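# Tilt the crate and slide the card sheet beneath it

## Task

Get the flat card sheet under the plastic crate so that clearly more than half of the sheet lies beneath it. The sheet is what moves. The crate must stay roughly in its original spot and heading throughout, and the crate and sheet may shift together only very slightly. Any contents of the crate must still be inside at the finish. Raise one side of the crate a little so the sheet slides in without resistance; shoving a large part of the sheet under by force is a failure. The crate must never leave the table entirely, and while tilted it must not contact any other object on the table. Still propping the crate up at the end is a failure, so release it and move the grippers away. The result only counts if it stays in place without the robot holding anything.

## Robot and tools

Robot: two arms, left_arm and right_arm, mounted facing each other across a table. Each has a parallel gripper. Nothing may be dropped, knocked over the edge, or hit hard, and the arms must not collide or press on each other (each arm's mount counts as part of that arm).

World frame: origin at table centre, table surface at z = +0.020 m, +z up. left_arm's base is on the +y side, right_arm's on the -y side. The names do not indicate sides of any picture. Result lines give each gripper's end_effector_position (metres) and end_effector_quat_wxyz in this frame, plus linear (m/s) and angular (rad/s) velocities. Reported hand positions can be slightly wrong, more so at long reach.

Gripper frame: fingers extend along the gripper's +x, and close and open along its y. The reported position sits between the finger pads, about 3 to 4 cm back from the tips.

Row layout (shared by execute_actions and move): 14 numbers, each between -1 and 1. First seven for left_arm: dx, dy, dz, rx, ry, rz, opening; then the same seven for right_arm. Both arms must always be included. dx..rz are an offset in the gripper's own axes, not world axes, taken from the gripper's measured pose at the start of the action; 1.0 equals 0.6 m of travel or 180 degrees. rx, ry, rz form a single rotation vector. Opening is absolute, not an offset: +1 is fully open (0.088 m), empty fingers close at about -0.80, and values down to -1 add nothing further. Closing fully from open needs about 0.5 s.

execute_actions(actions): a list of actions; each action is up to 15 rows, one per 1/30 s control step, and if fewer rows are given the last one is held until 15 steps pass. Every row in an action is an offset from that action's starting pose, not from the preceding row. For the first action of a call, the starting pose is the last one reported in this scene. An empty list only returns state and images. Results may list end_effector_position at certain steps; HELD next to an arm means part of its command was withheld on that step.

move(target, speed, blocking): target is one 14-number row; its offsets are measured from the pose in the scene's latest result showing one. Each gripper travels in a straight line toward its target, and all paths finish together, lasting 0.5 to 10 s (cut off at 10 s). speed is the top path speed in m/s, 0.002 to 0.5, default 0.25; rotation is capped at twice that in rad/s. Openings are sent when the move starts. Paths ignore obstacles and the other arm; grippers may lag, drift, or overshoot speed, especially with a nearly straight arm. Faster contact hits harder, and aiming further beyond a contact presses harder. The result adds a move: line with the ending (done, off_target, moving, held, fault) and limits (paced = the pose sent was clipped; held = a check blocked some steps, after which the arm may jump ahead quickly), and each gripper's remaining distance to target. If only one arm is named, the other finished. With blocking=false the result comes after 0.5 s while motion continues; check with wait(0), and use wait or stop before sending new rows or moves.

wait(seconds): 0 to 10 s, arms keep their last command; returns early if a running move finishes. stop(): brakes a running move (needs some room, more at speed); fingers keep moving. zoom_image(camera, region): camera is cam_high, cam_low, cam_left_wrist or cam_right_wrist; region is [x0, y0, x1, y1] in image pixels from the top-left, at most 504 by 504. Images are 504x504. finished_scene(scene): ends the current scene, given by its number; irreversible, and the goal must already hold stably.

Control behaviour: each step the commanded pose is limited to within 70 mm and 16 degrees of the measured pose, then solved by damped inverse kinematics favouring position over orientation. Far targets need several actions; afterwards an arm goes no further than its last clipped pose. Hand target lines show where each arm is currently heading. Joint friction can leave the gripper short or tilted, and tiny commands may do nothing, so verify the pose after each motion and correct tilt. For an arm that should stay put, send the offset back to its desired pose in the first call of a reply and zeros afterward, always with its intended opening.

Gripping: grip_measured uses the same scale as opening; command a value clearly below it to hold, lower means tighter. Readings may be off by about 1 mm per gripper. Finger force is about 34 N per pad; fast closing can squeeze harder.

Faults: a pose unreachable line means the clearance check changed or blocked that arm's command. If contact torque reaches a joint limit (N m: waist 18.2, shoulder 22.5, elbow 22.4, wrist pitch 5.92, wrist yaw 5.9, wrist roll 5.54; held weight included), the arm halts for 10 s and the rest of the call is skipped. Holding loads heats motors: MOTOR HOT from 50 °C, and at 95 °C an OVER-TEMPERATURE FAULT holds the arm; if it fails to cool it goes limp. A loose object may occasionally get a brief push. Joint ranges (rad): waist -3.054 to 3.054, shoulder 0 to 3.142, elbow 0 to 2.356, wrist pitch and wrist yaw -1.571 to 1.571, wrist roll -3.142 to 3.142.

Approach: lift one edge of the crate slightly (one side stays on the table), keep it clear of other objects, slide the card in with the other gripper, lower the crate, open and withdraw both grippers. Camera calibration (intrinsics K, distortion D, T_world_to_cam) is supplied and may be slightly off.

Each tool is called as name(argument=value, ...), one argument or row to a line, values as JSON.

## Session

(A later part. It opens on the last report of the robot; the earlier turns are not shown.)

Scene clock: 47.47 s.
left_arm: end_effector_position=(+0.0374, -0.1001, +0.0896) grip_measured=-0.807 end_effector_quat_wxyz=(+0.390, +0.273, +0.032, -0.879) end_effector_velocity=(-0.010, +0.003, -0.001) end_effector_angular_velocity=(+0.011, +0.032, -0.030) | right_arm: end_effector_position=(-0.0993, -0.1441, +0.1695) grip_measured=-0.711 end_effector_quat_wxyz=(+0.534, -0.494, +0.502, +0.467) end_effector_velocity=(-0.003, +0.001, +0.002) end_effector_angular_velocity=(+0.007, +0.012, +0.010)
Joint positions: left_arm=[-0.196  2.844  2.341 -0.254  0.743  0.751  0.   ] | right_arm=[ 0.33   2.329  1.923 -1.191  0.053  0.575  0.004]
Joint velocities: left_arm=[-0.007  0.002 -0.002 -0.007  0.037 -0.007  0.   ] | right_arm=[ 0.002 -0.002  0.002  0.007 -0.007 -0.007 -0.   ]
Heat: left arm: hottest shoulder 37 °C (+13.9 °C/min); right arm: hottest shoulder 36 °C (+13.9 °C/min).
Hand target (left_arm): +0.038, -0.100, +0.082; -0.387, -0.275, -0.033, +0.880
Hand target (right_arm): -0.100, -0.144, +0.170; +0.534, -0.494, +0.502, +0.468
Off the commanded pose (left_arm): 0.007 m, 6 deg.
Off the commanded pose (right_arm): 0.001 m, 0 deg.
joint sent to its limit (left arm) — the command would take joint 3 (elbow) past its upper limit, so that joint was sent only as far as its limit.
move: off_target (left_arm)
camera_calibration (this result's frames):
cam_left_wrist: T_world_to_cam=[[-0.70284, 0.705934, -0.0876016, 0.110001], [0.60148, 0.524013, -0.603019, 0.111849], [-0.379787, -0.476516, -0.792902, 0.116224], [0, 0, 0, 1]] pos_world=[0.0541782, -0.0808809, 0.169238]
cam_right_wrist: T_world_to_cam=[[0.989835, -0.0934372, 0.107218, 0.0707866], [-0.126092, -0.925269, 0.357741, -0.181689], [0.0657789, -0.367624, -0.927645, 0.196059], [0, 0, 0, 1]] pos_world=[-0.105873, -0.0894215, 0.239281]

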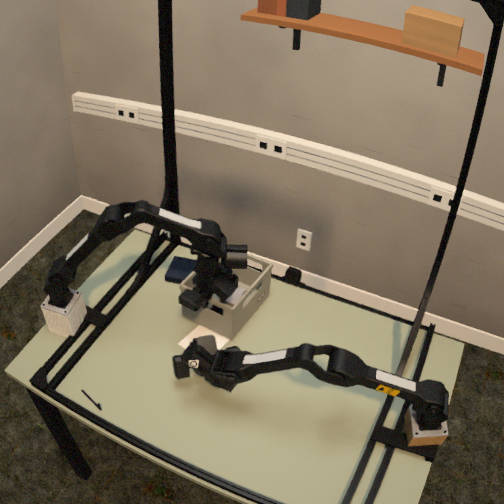

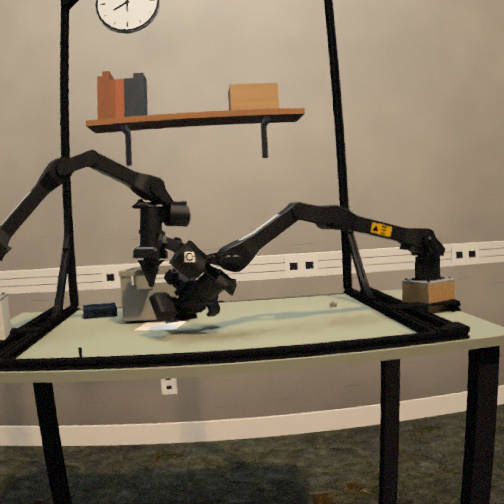

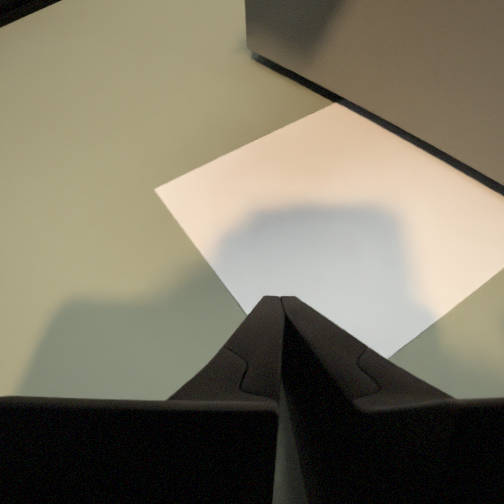

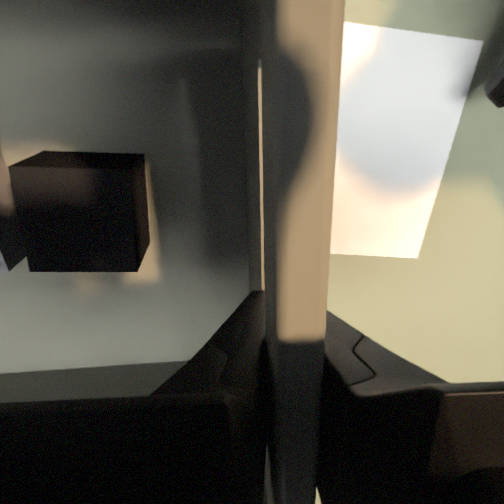

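execute_actions(
  actions=[
    [[0.043,-0.027,-0.038,0,0,0,-1,-0.003,0,0,0,0,0,-0.9]],
    [[0.033,-0.037,-0.009,0,0.012,-0.01,-1,-0.003,0,0,0,0,0,-0.9]],
    [[0.033,-0.037,-0.006,0,0.012,-0.01,-1,-0.003,0,0,0,0,0,-0.9]],
    [[0.033,-0.037,-0.006,0,0.012,-0.01,-1,-0.003,0,0,0,0,0,-0.9]],
  ],
)

Scene clock: 52.80 s.
left_arm: end_effector_position=(-0.0394, -0.1056, +0.0679) grip_measured=-0.807 end_effector_quat_wxyz=(+0.366, +0.296, +0.010, -0.882) end_effector_velocity=(-0.001, -0.002, +0.003) end_effector_angular_velocity=(-0.008, -0.001, +0.007) | right_arm: end_effector_position=(-0.0989, -0.1442, +0.1686) grip_measured=-0.712 end_effector_quat_wxyz=(+0.534, -0.495, +0.502, +0.466) end_effector_velocity=(-0.001, -0.003, +0.000) end_effector_angular_velocity=(-0.010, +0.003, +0.010)
Joint positions: left_arm=[-0.33   2.864  2.301 -0.165  0.653  0.734  0.   ] | right_arm=[ 0.33   2.331  1.923 -1.191  0.054  0.575  0.004]
Joint velocities: left_arm=[-0.002 -0.002  0.002  0.007 -0.007 -0.007  0.   ] | right_arm=[ 0.002 -0.002 -0.002 -0.007 -0.007 -0.007 -0.   ]
Heat: left arm: hottest shoulder 37 °C (+12.5 °C/min); right arm: hottest shoulder 37 °C (+13.6 °C/min).
Hand target (left_arm): -0.045, -0.100, +0.051; -0.359, -0.304, -0.025, +0.882
Hand target (right_arm): -0.099, -0.144, +0.170; +0.534, -0.495, +0.502, +0.466
Off the commanded pose (left_arm): 0.019 m, 2 deg.
Off the commanded pose (right_arm): 0.002 m, 0 deg.
Step readings (end_effector_position; steps 1 to 15: 1st action; 16 to 30: 2nd action; 31 to 45: 3rd action; 46 to 60: 4th action):
0: left_arm (+0.0373, -0.0999, +0.0890) | right_arm (-0.0991, -0.1440, +0.1690)
1: left_arm (+0.0374, -0.1009, +0.0885) | right_arm (-0.0991, -0.1440, +0.1689)
2: left_arm (+0.0369, -0.1026, +0.0879) | right_arm (-0.0991, -0.1440, +0.1689)
4: left_arm (+0.0337, -0.1037, +0.0853) | right_arm (-0.0991, -0.1440, +0.1689)
8: left_arm (+0.0246, -0.1033, +0.0755) | right_arm (-0.0991, -0.1440, +0.1689)
15: left_arm (+0.0227, -0.1038, +0.0731) | right_arm (-0.0990, -0.1441, +0.1689)
16: left_arm (+0.0226, -0.1041, +0.0728) | right_arm (-0.0990, -0.1441, +0.1689)
17: left_arm (+0.0213, -0.1045, +0.0721) | right_arm (-0.0990, -0.1441, +0.1689)
19: left_arm (+0.0155, -0.1047, +0.0711) | right_arm (-0.0990, -0.1441, +0.1689)
23: left_arm (+0.0025, -0.1047, +0.0705) | right_arm (-0.0990, -0.1441, +0.1689)
30: left_arm (-0.0003, -0.1047, +0.0703) | right_arm (-0.0990, -0.1441, +0.1689)
31: left_arm (-0.0006, -0.1047, +0.0698) | right_arm (-0.0990, -0.1441, +0.1689)
32: left_arm (-0.0018, -0.1049, +0.0691) | right_arm (-0.0990, -0.1441, +0.1689)
34: left_arm (-0.0068, -0.1052, +0.0685) | right_arm (-0.0990, -0.1441, +0.1689)
38: left_arm (-0.0179, -0.1049, +0.0679) | right_arm (-0.0990, -0.1441, +0.1689)
45: left_arm (-0.0208, -0.1049, +0.0680) | right_arm (-0.0990, -0.1441, +0.1689)
46: left_arm (-0.0207, -0.1049, +0.0677) | right_arm (-0.0990, -0.1441, +0.1689)
47: left_arm (-0.0217, -0.1050, +0.0672) | right_arm (-0.0990, -0.1441, +0.1689)
49: left_arm (-0.0257, -0.1054, +0.0669) | right_arm (-0.0990, -0.1441, +0.1687)
53: left_arm (-0.0358, -0.1055, +0.0674) | right_arm (-0.0990, -0.1441, +0.1687)
60: end_effector_position above
camera_calibration (this result's frames):
cam_left_wrist: T_world_to_cam=[[-0.654343, 0.744846, -0.130538, 0.0669307], [0.662287, 0.481161, -0.574335, 0.143743], [-0.364981, -0.462265, -0.808146, 0.0703597], [0, 0, 0, 1]] pos_world=[-0.0257234, -0.0864915, 0.148154]
cam_right_wrist: T_world_to_cam=[[0.989575, -0.0939961, 0.109116, 0.0700448], [-0.127411, -0.924593, 0.359017, -0.181714], [0.0671417, -0.369177, -0.926931, 0.195007], [0, 0, 0, 1]] pos_world=[-0.10556, -0.0894355, 0.238354]

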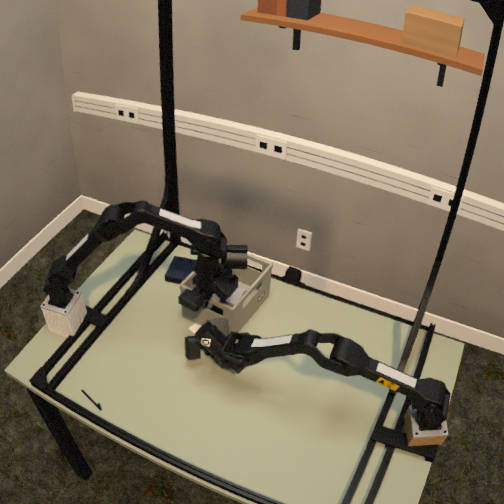

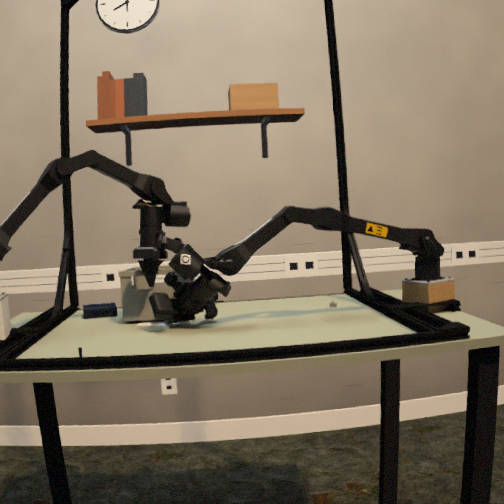

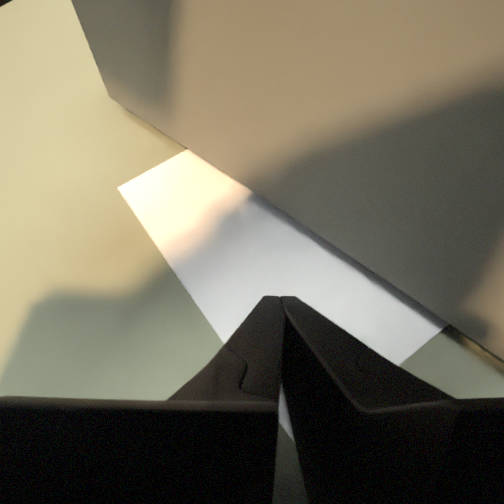

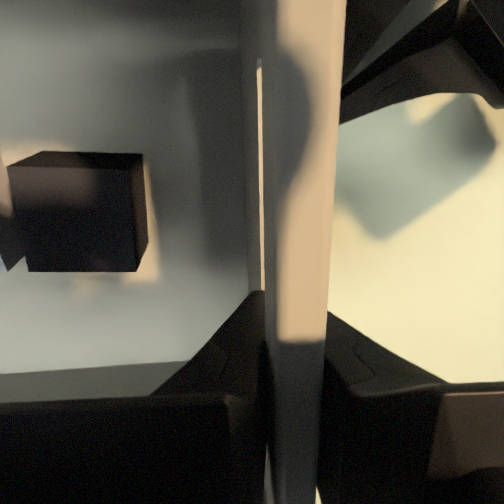

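execute_actions(
  actions=[
    [[-0.03,0.02,0.055,0,0,0,-1,-0.003,0,0,0,0,0,-0.9]],
    [[-0.03,0.035,-0.02,0,0,0,-1,-0.003,0,0,0,0,0,-0.9]],
    [[0.03,-0.012,-0.05,0,0.01,0,-1,-0.003,0,0,0,0,0,-0.9]],
    [[0.033,-0.035,-0.006,0,0.012,-0.01,-1,-0.003,0,0,0,0,0,-0.9]],
  ],
)

Scene clock: 57.33 s.
left_arm: end_effector_position=(-0.0086, -0.1058, +0.0697) grip_measured=-0.807 end_effector_quat_wxyz=(+0.381, +0.315, +0.022, -0.869) end_effector_velocity=(+0.001, +0.001, +0.000) end_effector_angular_velocity=(+0.010, +0.011, +0.001) | right_arm: end_effector_position=(-0.0987, -0.1442, +0.1682) grip_measured=-0.712 end_effector_quat_wxyz=(+0.535, -0.495, +0.502, +0.466) end_effector_velocity=(+0.001, -0.002, -0.002) end_effector_angular_velocity=(-0.014, +0.001, -0.010)
Joint positions: left_arm=[-0.288  2.867  2.345 -0.248  0.628  0.765  0.   ] | right_arm=[ 0.33   2.332  1.923 -1.191  0.055  0.575  0.004]
Joint velocities: left_arm=[ 0.002 -0.002 -0.002 -0.007  0.007 -0.007  0.   ] | right_arm=[-0.002  0.002 -0.002 -0.007 -0.007  0.007  0.   ]
Heat: left arm: hottest shoulder 38 °C (+12.6 °C/min); right arm: hottest shoulder 38 °C (+13.6 °C/min).
Hand target (left_arm): -0.027, -0.102, +0.055; -0.364, -0.320, -0.030, +0.874
Hand target (right_arm): -0.099, -0.144, +0.170; +0.535, -0.495, +0.502, +0.466
Off the commanded pose (left_arm): 0.025 m, 2 deg.
Off the commanded pose (right_arm): 0.002 m, 0 deg.
Step readings (end_effector_position; steps 1 to 15: 1st action; 16 to 30: 2nd action; 31 to 45: 3rd action; 46 to 60: 4th action):
0: left_arm (-0.0394, -0.1056, +0.0682) | right_arm (-0.0988, -0.1442, +0.1685)
1: left_arm (-0.0393, -0.1061, +0.0721) | right_arm (-0.0988, -0.1442, +0.1685)
2: left_arm (-0.0392, -0.1052, +0.0738) | right_arm (-0.0988, -0.1442, +0.1685)
4: left_arm (-0.0393, -0.1045, +0.0765) | right_arm (-0.0988, -0.1442, +0.1685)
8: left_arm (-0.0394, -0.1042, +0.0802) | right_arm (-0.0988, -0.1442, +0.1683)
15: left_arm (-0.0393, -0.1051, +0.0856) | right_arm (-0.0988, -0.1442, +0.1683)
16: left_arm (-0.0390, -0.1046, +0.0858) | right_arm (-0.0988, -0.1442, +0.1683)
17: left_arm (-0.0372, -0.1039, +0.0857) | right_arm (-0.0988, -0.1442, +0.1683)
19: left_arm (-0.0284, -0.1036, +0.0856) | right_arm (-0.0988, -0.1442, +0.1683)
23: left_arm (-0.0088, -0.1037, +0.0855) | right_arm (-0.0988, -0.1442, +0.1683)
30: left_arm (-0.0054, -0.1035, +0.0856) | right_arm (-0.0988, -0.1442, +0.1683)
31: left_arm (-0.0062, -0.1040, +0.0848) | right_arm (-0.0988, -0.1442, +0.1683)
32: left_arm (-0.0061, -0.1054, +0.0842) | right_arm (-0.0988, -0.1442, +0.1683)
34: left_arm (-0.0057, -0.1065, +0.0816) | right_arm (-0.0988, -0.1442, +0.1683)
38: left_arm (-0.0048, -0.1057, +0.0733) | right_arm (-0.0988, -0.1442, +0.1683)
45: left_arm (-0.0047, -0.1056, +0.0723) | right_arm (-0.0988, -0.1442, +0.1683)
46: left_arm (-0.0049, -0.1056, +0.0719) | right_arm (-0.0988, -0.1442, +0.1683)
47: left_arm (-0.0053, -0.1056, +0.0709) | right_arm (-0.0988, -0.1442, +0.1683)
49: left_arm (-0.0072, -0.1057, +0.0698) | right_arm (-0.0988, -0.1442, +0.1683)
53: left_arm (-0.0084, -0.1058, +0.0697) | right_arm (-0.0988, -0.1442, +0.1683)
60: end_effector_position above
camera_calibration (this result's frames):
cam_left_wrist: T_world_to_cam=[[-0.682012, 0.719295, -0.132195, 0.0846276], [0.658392, 0.525173, -0.539178, 0.126633], [-0.318403, -0.454762, -0.831752, 0.0857981], [0, 0, 0, 1]] pos_world=[0.00166118, -0.0883588, 0.150828]
cam_right_wrist: T_world_to_cam=[[0.989407, -0.0939136, 0.110695, 0.0696413], [-0.127938, -0.924433, 0.359242, -0.181574], [0.0685922, -0.369599, -0.926656, 0.194594], [0, 0, 0, 1]] pos_world=[-0.105481, -0.0893906, 0.237842]

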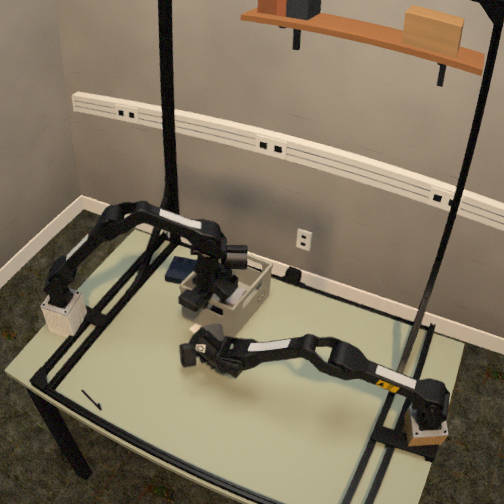

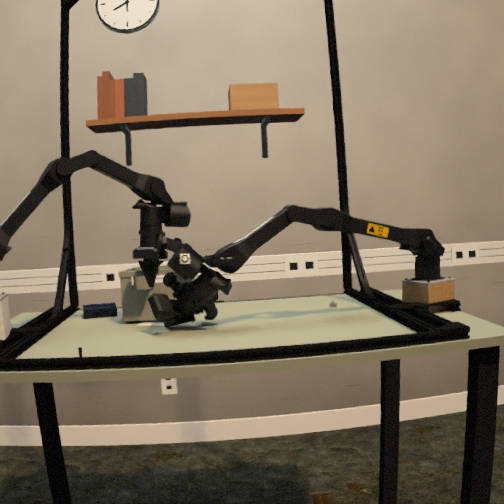

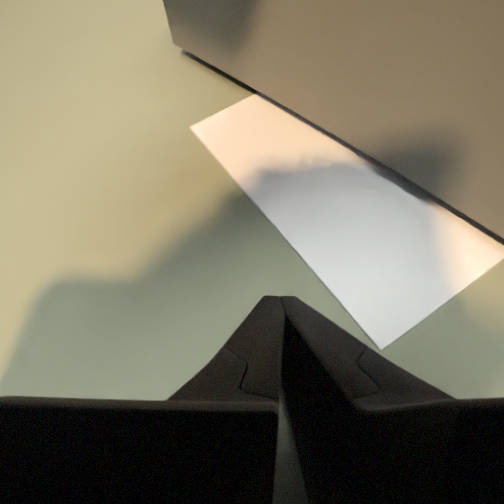

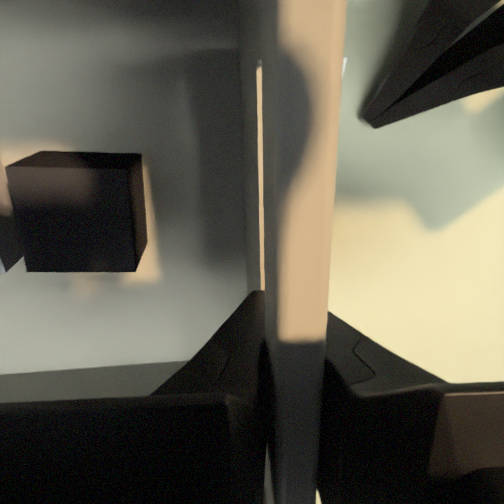

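execute_actions(
  actions=[
    [[0.022,-0.026,0.014,0,0,-0.02,-1,-0.003,0,0,0,0,0,-0.9]],
    [[0.022,-0.026,0.012,0,0,-0.02,-1,-0.003,0,0,0,0,0,-0.9]],
  ],
)

Scene clock: 61.03 s.
left_arm: end_effector_position=(-0.0344, -0.1052, +0.0728) grip_measured=-0.807 end_effector_quat_wxyz=(+0.362, +0.305, +0.020, -0.881) end_effector_velocity=(-0.001, +0.000, +0.002) end_effector_angular_velocity=(+0.007, -0.000, +0.007) | right_arm: end_effector_position=(-0.0986, -0.1443, +0.1677) grip_measured=-0.712 end_effector_quat_wxyz=(+0.535, -0.496, +0.502, +0.465) end_effector_velocity=(+0.003, -0.005, +0.001) end_effector_angular_velocity=(-0.022, -0.004, -0.010)
Joint positions: left_arm=[-0.323  2.868  2.349 -0.245  0.649  0.749  0.   ] | right_arm=[ 0.33   2.333  1.922 -1.191  0.056  0.575  0.004]
Joint velocities: left_arm=[-0.002 -0.007 -0.002 -0.007 -0.007 -0.007  0.   ] | right_arm=[-0.002 -0.002 -0.002 -0.022 -0.007  0.007 -0.   ]
Heat: left arm: hottest shoulder 38 °C (+12.2 °C/min); right arm: hottest shoulder 38 °C (+12.2 °C/min).
Hand target (left_arm): -0.040, -0.104, +0.067; -0.358, -0.304, -0.025, +0.883
Hand target (right_arm): -0.099, -0.144, +0.170; +0.535, -0.496, +0.502, +0.465
Off the commanded pose (left_arm): 0.008 m, 2 deg.
Off the commanded pose (right_arm): 0.002 m, 0 deg.
joint sent to its limit (left arm) — the command would take joint 3 (elbow) past its upper limit, so that joint was sent only as far as its limit.
Step readings (end_effector_position; steps 1 to 15: 1st action; 16 to 30: 2nd action):
0: left_arm (-0.0085, -0.1058, +0.0696) | right_arm (-0.0986, -0.1443, +0.1679)
1: left_arm (-0.0085, -0.1060, +0.0700) | right_arm (-0.0986, -0.1443, +0.1679)
2: left_arm (-0.0089, -0.1061, +0.0706) | right_arm (-0.0986, -0.1443, +0.1679)
4: left_arm (-0.0108, -0.1062, +0.0711) | right_arm (-0.0986, -0.1443, +0.1679)
8: left_arm (-0.0153, -0.1060, +0.0715) | right_arm (-0.0986, -0.1443, +0.1677)
15: left_arm (-0.0187, -0.1060, +0.0717) | right_arm (-0.0986, -0.1443, +0.1677)
16: left_arm (-0.0191, -0.1060, +0.0718) | right_arm (-0.0986, -0.1443, +0.1677)
17: left_arm (-0.0202, -0.1059, +0.0721) | right_arm (-0.0986, -0.1443, +0.1677)
19: left_arm (-0.0231, -0.1057, +0.0723) | right_arm (-0.0986, -0.1443, +0.1677)
23: left_arm (-0.0300, -0.1053, +0.0726) | right_arm (-0.0986, -0.1443, +0.1677)
30: end_effector_position above
camera_calibration (this result's frames):
cam_left_wrist: T_world_to_cam=[[-0.654252, 0.74715, -0.11714, 0.0698179], [0.667074, 0.497141, -0.554854, 0.143508], [-0.356324, -0.441155, -0.82366, 0.0799359], [0, 0, 0, 1]] pos_world=[-0.0215687, -0.0882439, 0.153644]
cam_right_wrist: T_world_to_cam=[[0.989274, -0.09382, 0.111959, 0.0692959], [-0.128355, -0.924206, 0.359678, -0.181558], [0.0697283, -0.37019, -0.926335, 0.194146], [0, 0, 0, 1]] pos_world=[-0.105394, -0.0894249, 0.237389]

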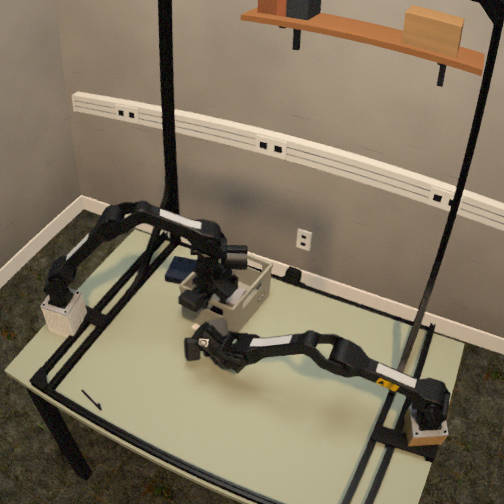

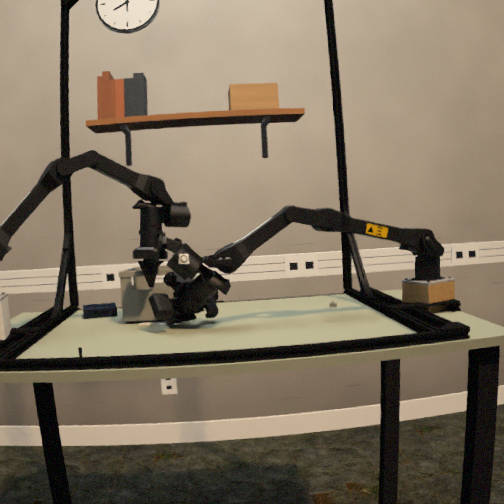

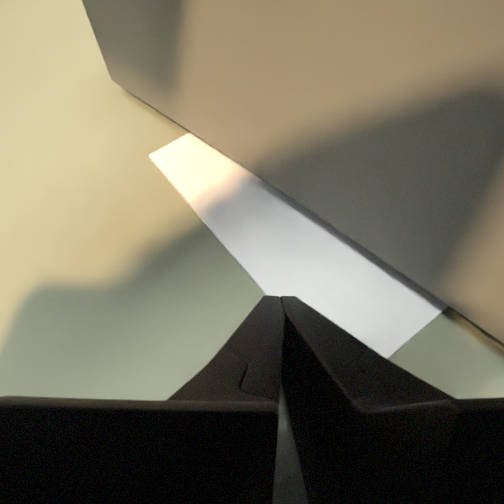

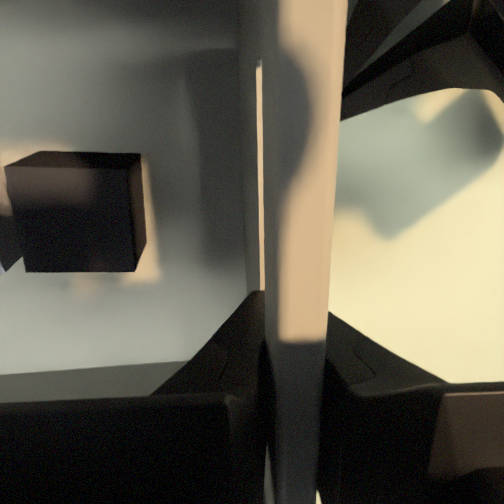

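move(
  target=[-0.035,0.02,0.045,0,0,0,-1,0.022,-0.008,0,0,0,0.025,-0.9],
  speed=0.03,
)

move(
  target=[-0.2,0.1,-0.03,0,0,0,-1,0,0,0,0,0,0,0.3],
  speed=0.15,
)

move(
  target=[-0.1,0,0,0,0,0,-1,-0.17,0,-0.03,0,0,0,0.3],
  speed=0.15,
)

Scene clock: 66.43 s.
left_arm: end_effector_position=(-0.0316, -0.1036, +0.0902) grip_measured=-0.807 end_effector_quat_wxyz=(+0.363, +0.306, +0.026, -0.880) end_effector_velocity=(-0.001, +0.001, -0.001) end_effector_angular_velocity=(+0.012, +0.000, +0.007) | right_arm: end_effector_position=(-0.0940, -0.1457, +0.1558) grip_measured=-0.713 end_effector_quat_wxyz=(+0.517, -0.479, +0.521, +0.482) end_effector_velocity=(+0.001, -0.003, +0.001) end_effector_angular_velocity=(-0.010, +0.003, +0.020)
Joint positions: left_arm=[-0.319  2.83   2.35  -0.294  0.649  0.749  0.   ] | right_arm=[ 0.301  2.297  1.814 -1.084 -0.007  0.547  0.004]
Joint velocities: left_arm=[-0.002 -0.002 -0.002 -0.007 -0.007 -0.007  0.   ] | right_arm=[-0.002 -0.007 -0.007 -0.007 -0.007 -0.022 -0.   ]
Heat: left arm: hottest shoulder 39 °C (+13.1 °C/min); right arm: hottest shoulder 39 °C (+12.1 °C/min).
Hand target (left_arm): -0.029, -0.107, +0.108; -0.370, -0.301, -0.015, +0.879
Hand target (right_arm): -0.093, -0.145, +0.155; +0.516, -0.476, +0.521, +0.486
Off the commanded pose (left_arm): 0.019 m, 1 deg.
Off the commanded pose (right_arm): 0.002 m, 1 deg.
joint sent to its limit (left arm) — the command would take joint 3 (elbow) past its upper limit, so that joint was sent only as far as its limit.
move: off_target (left_arm)
camera_calibration (this result's frames):
cam_left_wrist: T_world_to_cam=[[-0.65797, 0.74529, -0.107788, 0.0713324], [0.663761, 0.506384, -0.55045, 0.150962], [-0.355663, -0.433726, -0.82788, 0.0971719], [0, 0, 0, 1]] pos_world=[-0.0187077, -0.0874621, 0.171233]
cam_right_wrist: T_world_to_cam=[[0.994624, -0.0949953, 0.0412083, 0.0773123], [-0.103502, -0.923916, 0.36833, -0.177007], [0.00308335, -0.370615, -0.928781, 0.176246], [0, 0, 0, 1]] pos_world=[-0.0957608, -0.0908759, 0.225706]

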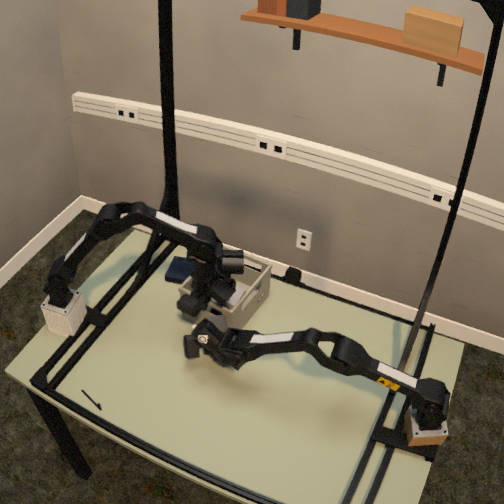

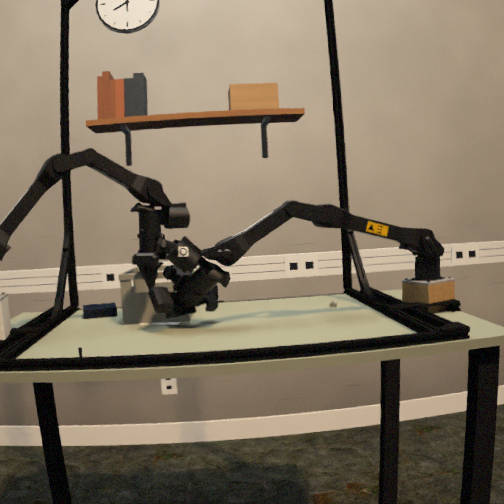

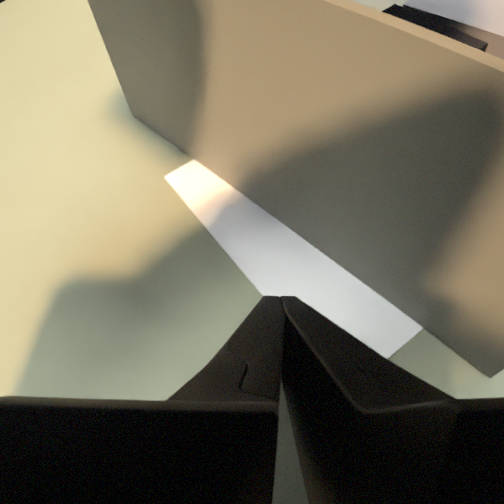

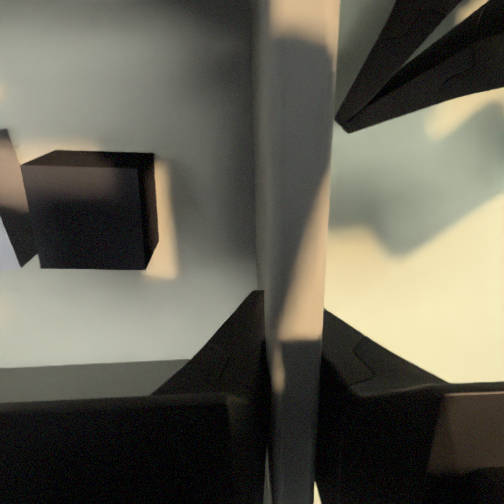

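Scene clock: 67.87 s.
left_arm: end_effector_position=(+0.0838, -0.0648, +0.1336) grip_measured=-0.807 end_effector_quat_wxyz=(+0.365, +0.307, +0.044, -0.878) end_effector_velocity=(-0.005, +0.002, +0.001) end_effector_angular_velocity=(+0.022, +0.004, +0.001) | right_arm: end_effector_position=(-0.0943, -0.1454, +0.1559) grip_measured=+0.300 end_effector_quat_wxyz=(+0.517, -0.478, +0.521, +0.483) end_effector_velocity=(-0.002, -0.007, +0.000) end_effector_angular_velocity=(-0.029, +0.010, +0.010)
Joint positions: left_arm=[-0.103  2.72   2.342 -0.56   0.784  0.946  0.   ] | right_arm=[ 0.301  2.297  1.814 -1.082 -0.008  0.547  0.054]
Joint velocities: left_arm=[-0.007 -0.007 -0.002 -0.022 -0.007 -0.007  0.   ] | right_arm=[ 0.002 -0.002 -0.002 -0.022 -0.022 -0.007 -0.   ]
Heat: left arm: hottest shoulder 40 °C (+14.0 °C/min); right arm: hottest shoulder 40 °C (+13.0 °C/min).
Hand target (left_arm): +0.083, -0.068, +0.153; -0.367, -0.306, -0.023, +0.878
Hand target (right_arm): -0.094, -0.146, +0.156; +0.517, -0.479, +0.521, +0.482
Off the commanded pose (left_arm): 0.020 m, 2 deg.
Off the commanded pose (right_arm): 0.000 m, 0 deg.
joint sent to its limit (left arm) — the command would take joint 3 (elbow) past its upper limit, so that joint was sent only as far as its limit.
move: off_target (left_arm)
camera_calibration (this result's frames):
cam_left_wrist: T_world_to_cam=[[-0.6704, 0.737892, -0.0779676, 0.119606], [0.650271, 0.533662, -0.540696, 0.0801378], [-0.357367, -0.413183, -0.837597, 0.193723], [0, 0, 0, 1]] pos_world=[0.0973027, -0.0509798, 0.214917]
cam_right_wrist: T_world_to_cam=[[0.994694, -0.0950601, 0.0393397, 0.0779302], [-0.102868, -0.924539, 0.366941, -0.176593], [0.00148964, -0.36904, -0.929412, 0.176705], [0, 0, 0, 1]] pos_world=[-0.0959457, -0.0906477, 0.225965]

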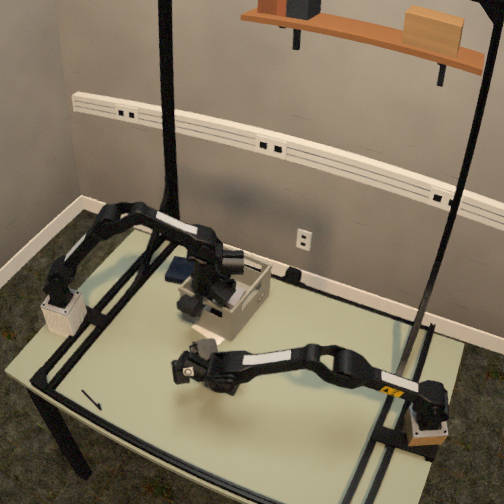

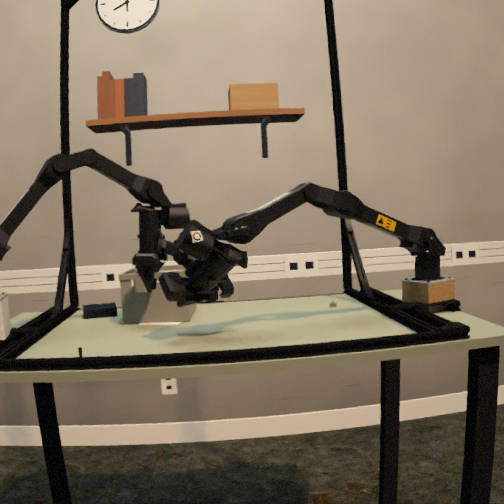

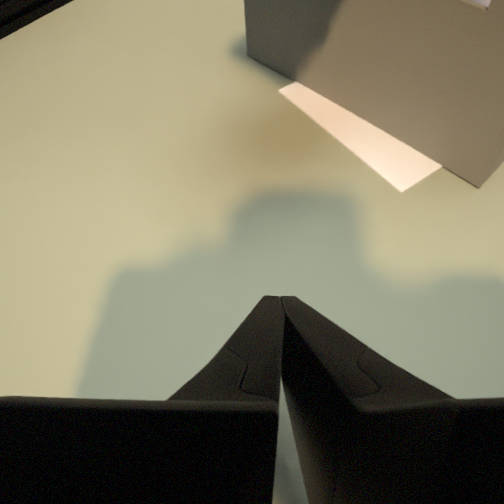

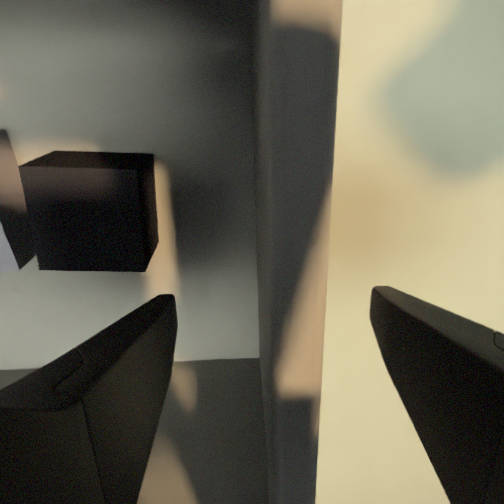

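Scene clock: 69.10 s.
left_arm: end_effector_position=(+0.1178, -0.0299, +0.1578) grip_measured=-0.807 end_effector_quat_wxyz=(+0.364, +0.307, +0.052, -0.878) end_effector_velocity=(-0.003, +0.001, +0.001) end_effector_angular_velocity=(+0.008, +0.013, -0.002) | right_arm: end_effector_position=(-0.0926, -0.1635, +0.2526) grip_measured=+0.300 end_effector_quat_wxyz=(+0.515, -0.483, +0.521, +0.480) end_effector_velocity=(+0.002, -0.004, +0.002) end_effector_angular_velocity=(-0.019, -0.001, +0.005)
Joint positions: left_arm=[-0.022  2.593  2.21  -0.636  0.826  1.037  0.   ] | right_arm=[ 0.317  2.196  2.033 -1.414 -0.007  0.559  0.054]
Joint velocities: left_arm=[-0.002 -0.002 -0.002 -0.007  0.007 -0.007  0.   ] | right_arm=[-0.002 -0.002  0.002 -0.022 -0.007 -0.007 -0.   ]
Heat: left arm: hottest shoulder 40 °C (+14.2 °C/min); right arm: hottest shoulder 40 °C (+13.2 °C/min).
Hand target (left_arm): +0.117, -0.028, +0.168; -0.364, -0.308, -0.044, +0.878
Hand target (right_arm): -0.094, -0.164, +0.258; +0.517, -0.478, +0.521, +0.483
Off the commanded pose (left_arm): 0.010 m, 1 deg.
Off the commanded pose (right_arm): 0.006 m, 1 deg.
move: off_target (left_arm)
camera_calibration (this result's frames):
cam_left_wrist: T_world_to_cam=[[-0.67417, 0.73584, -0.0635171, 0.116566], [0.645115, 0.544804, -0.535739, 0.0526904], [-0.359613, -0.402155, -0.841992, 0.241875], [0, 0, 0, 1]] pos_world=[0.131575, -0.0172083, 0.239289]
cam_right_wrist: T_world_to_cam=[[0.994818, -0.0904099, 0.0465118, 0.0697322], [-0.101292, -0.920849, 0.376533, -0.230317], [0.008788, -0.379293, -0.925235, 0.257776], [0, 0, 0, 1]] pos_world=[-0.0949655, -0.10801, 0.321982]

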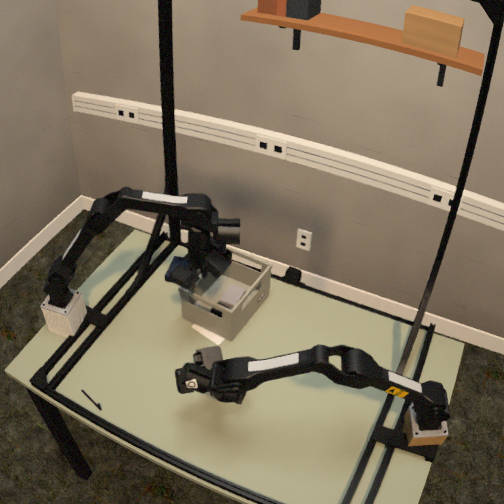

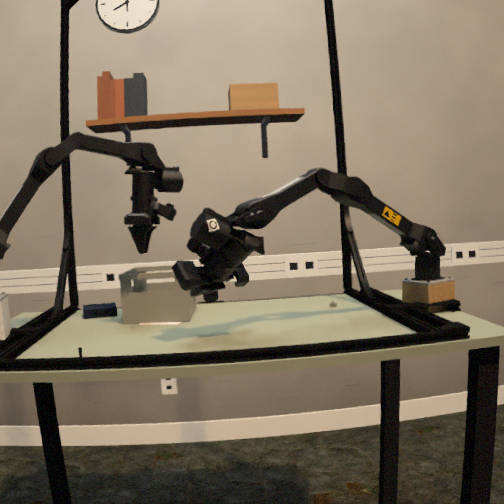

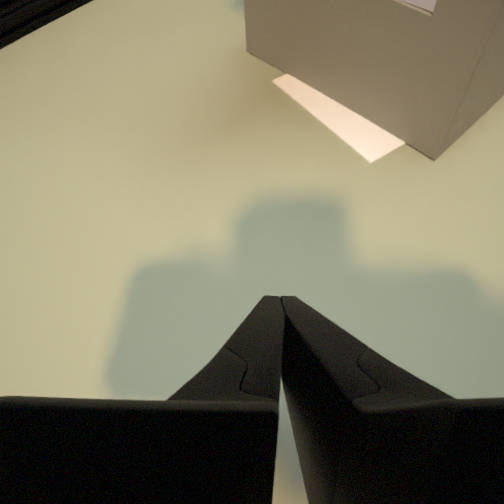

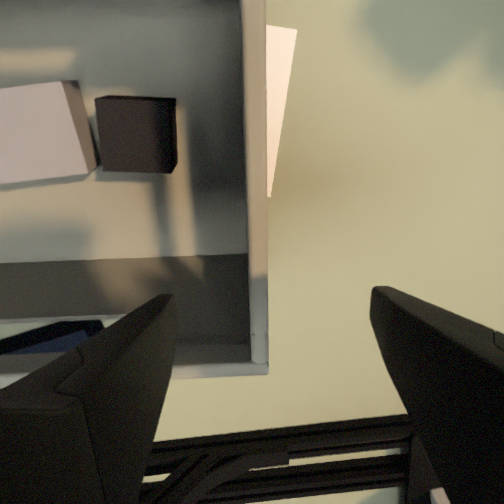

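finished_scene(
  scene=2,
)

The scene is finished: the task was done.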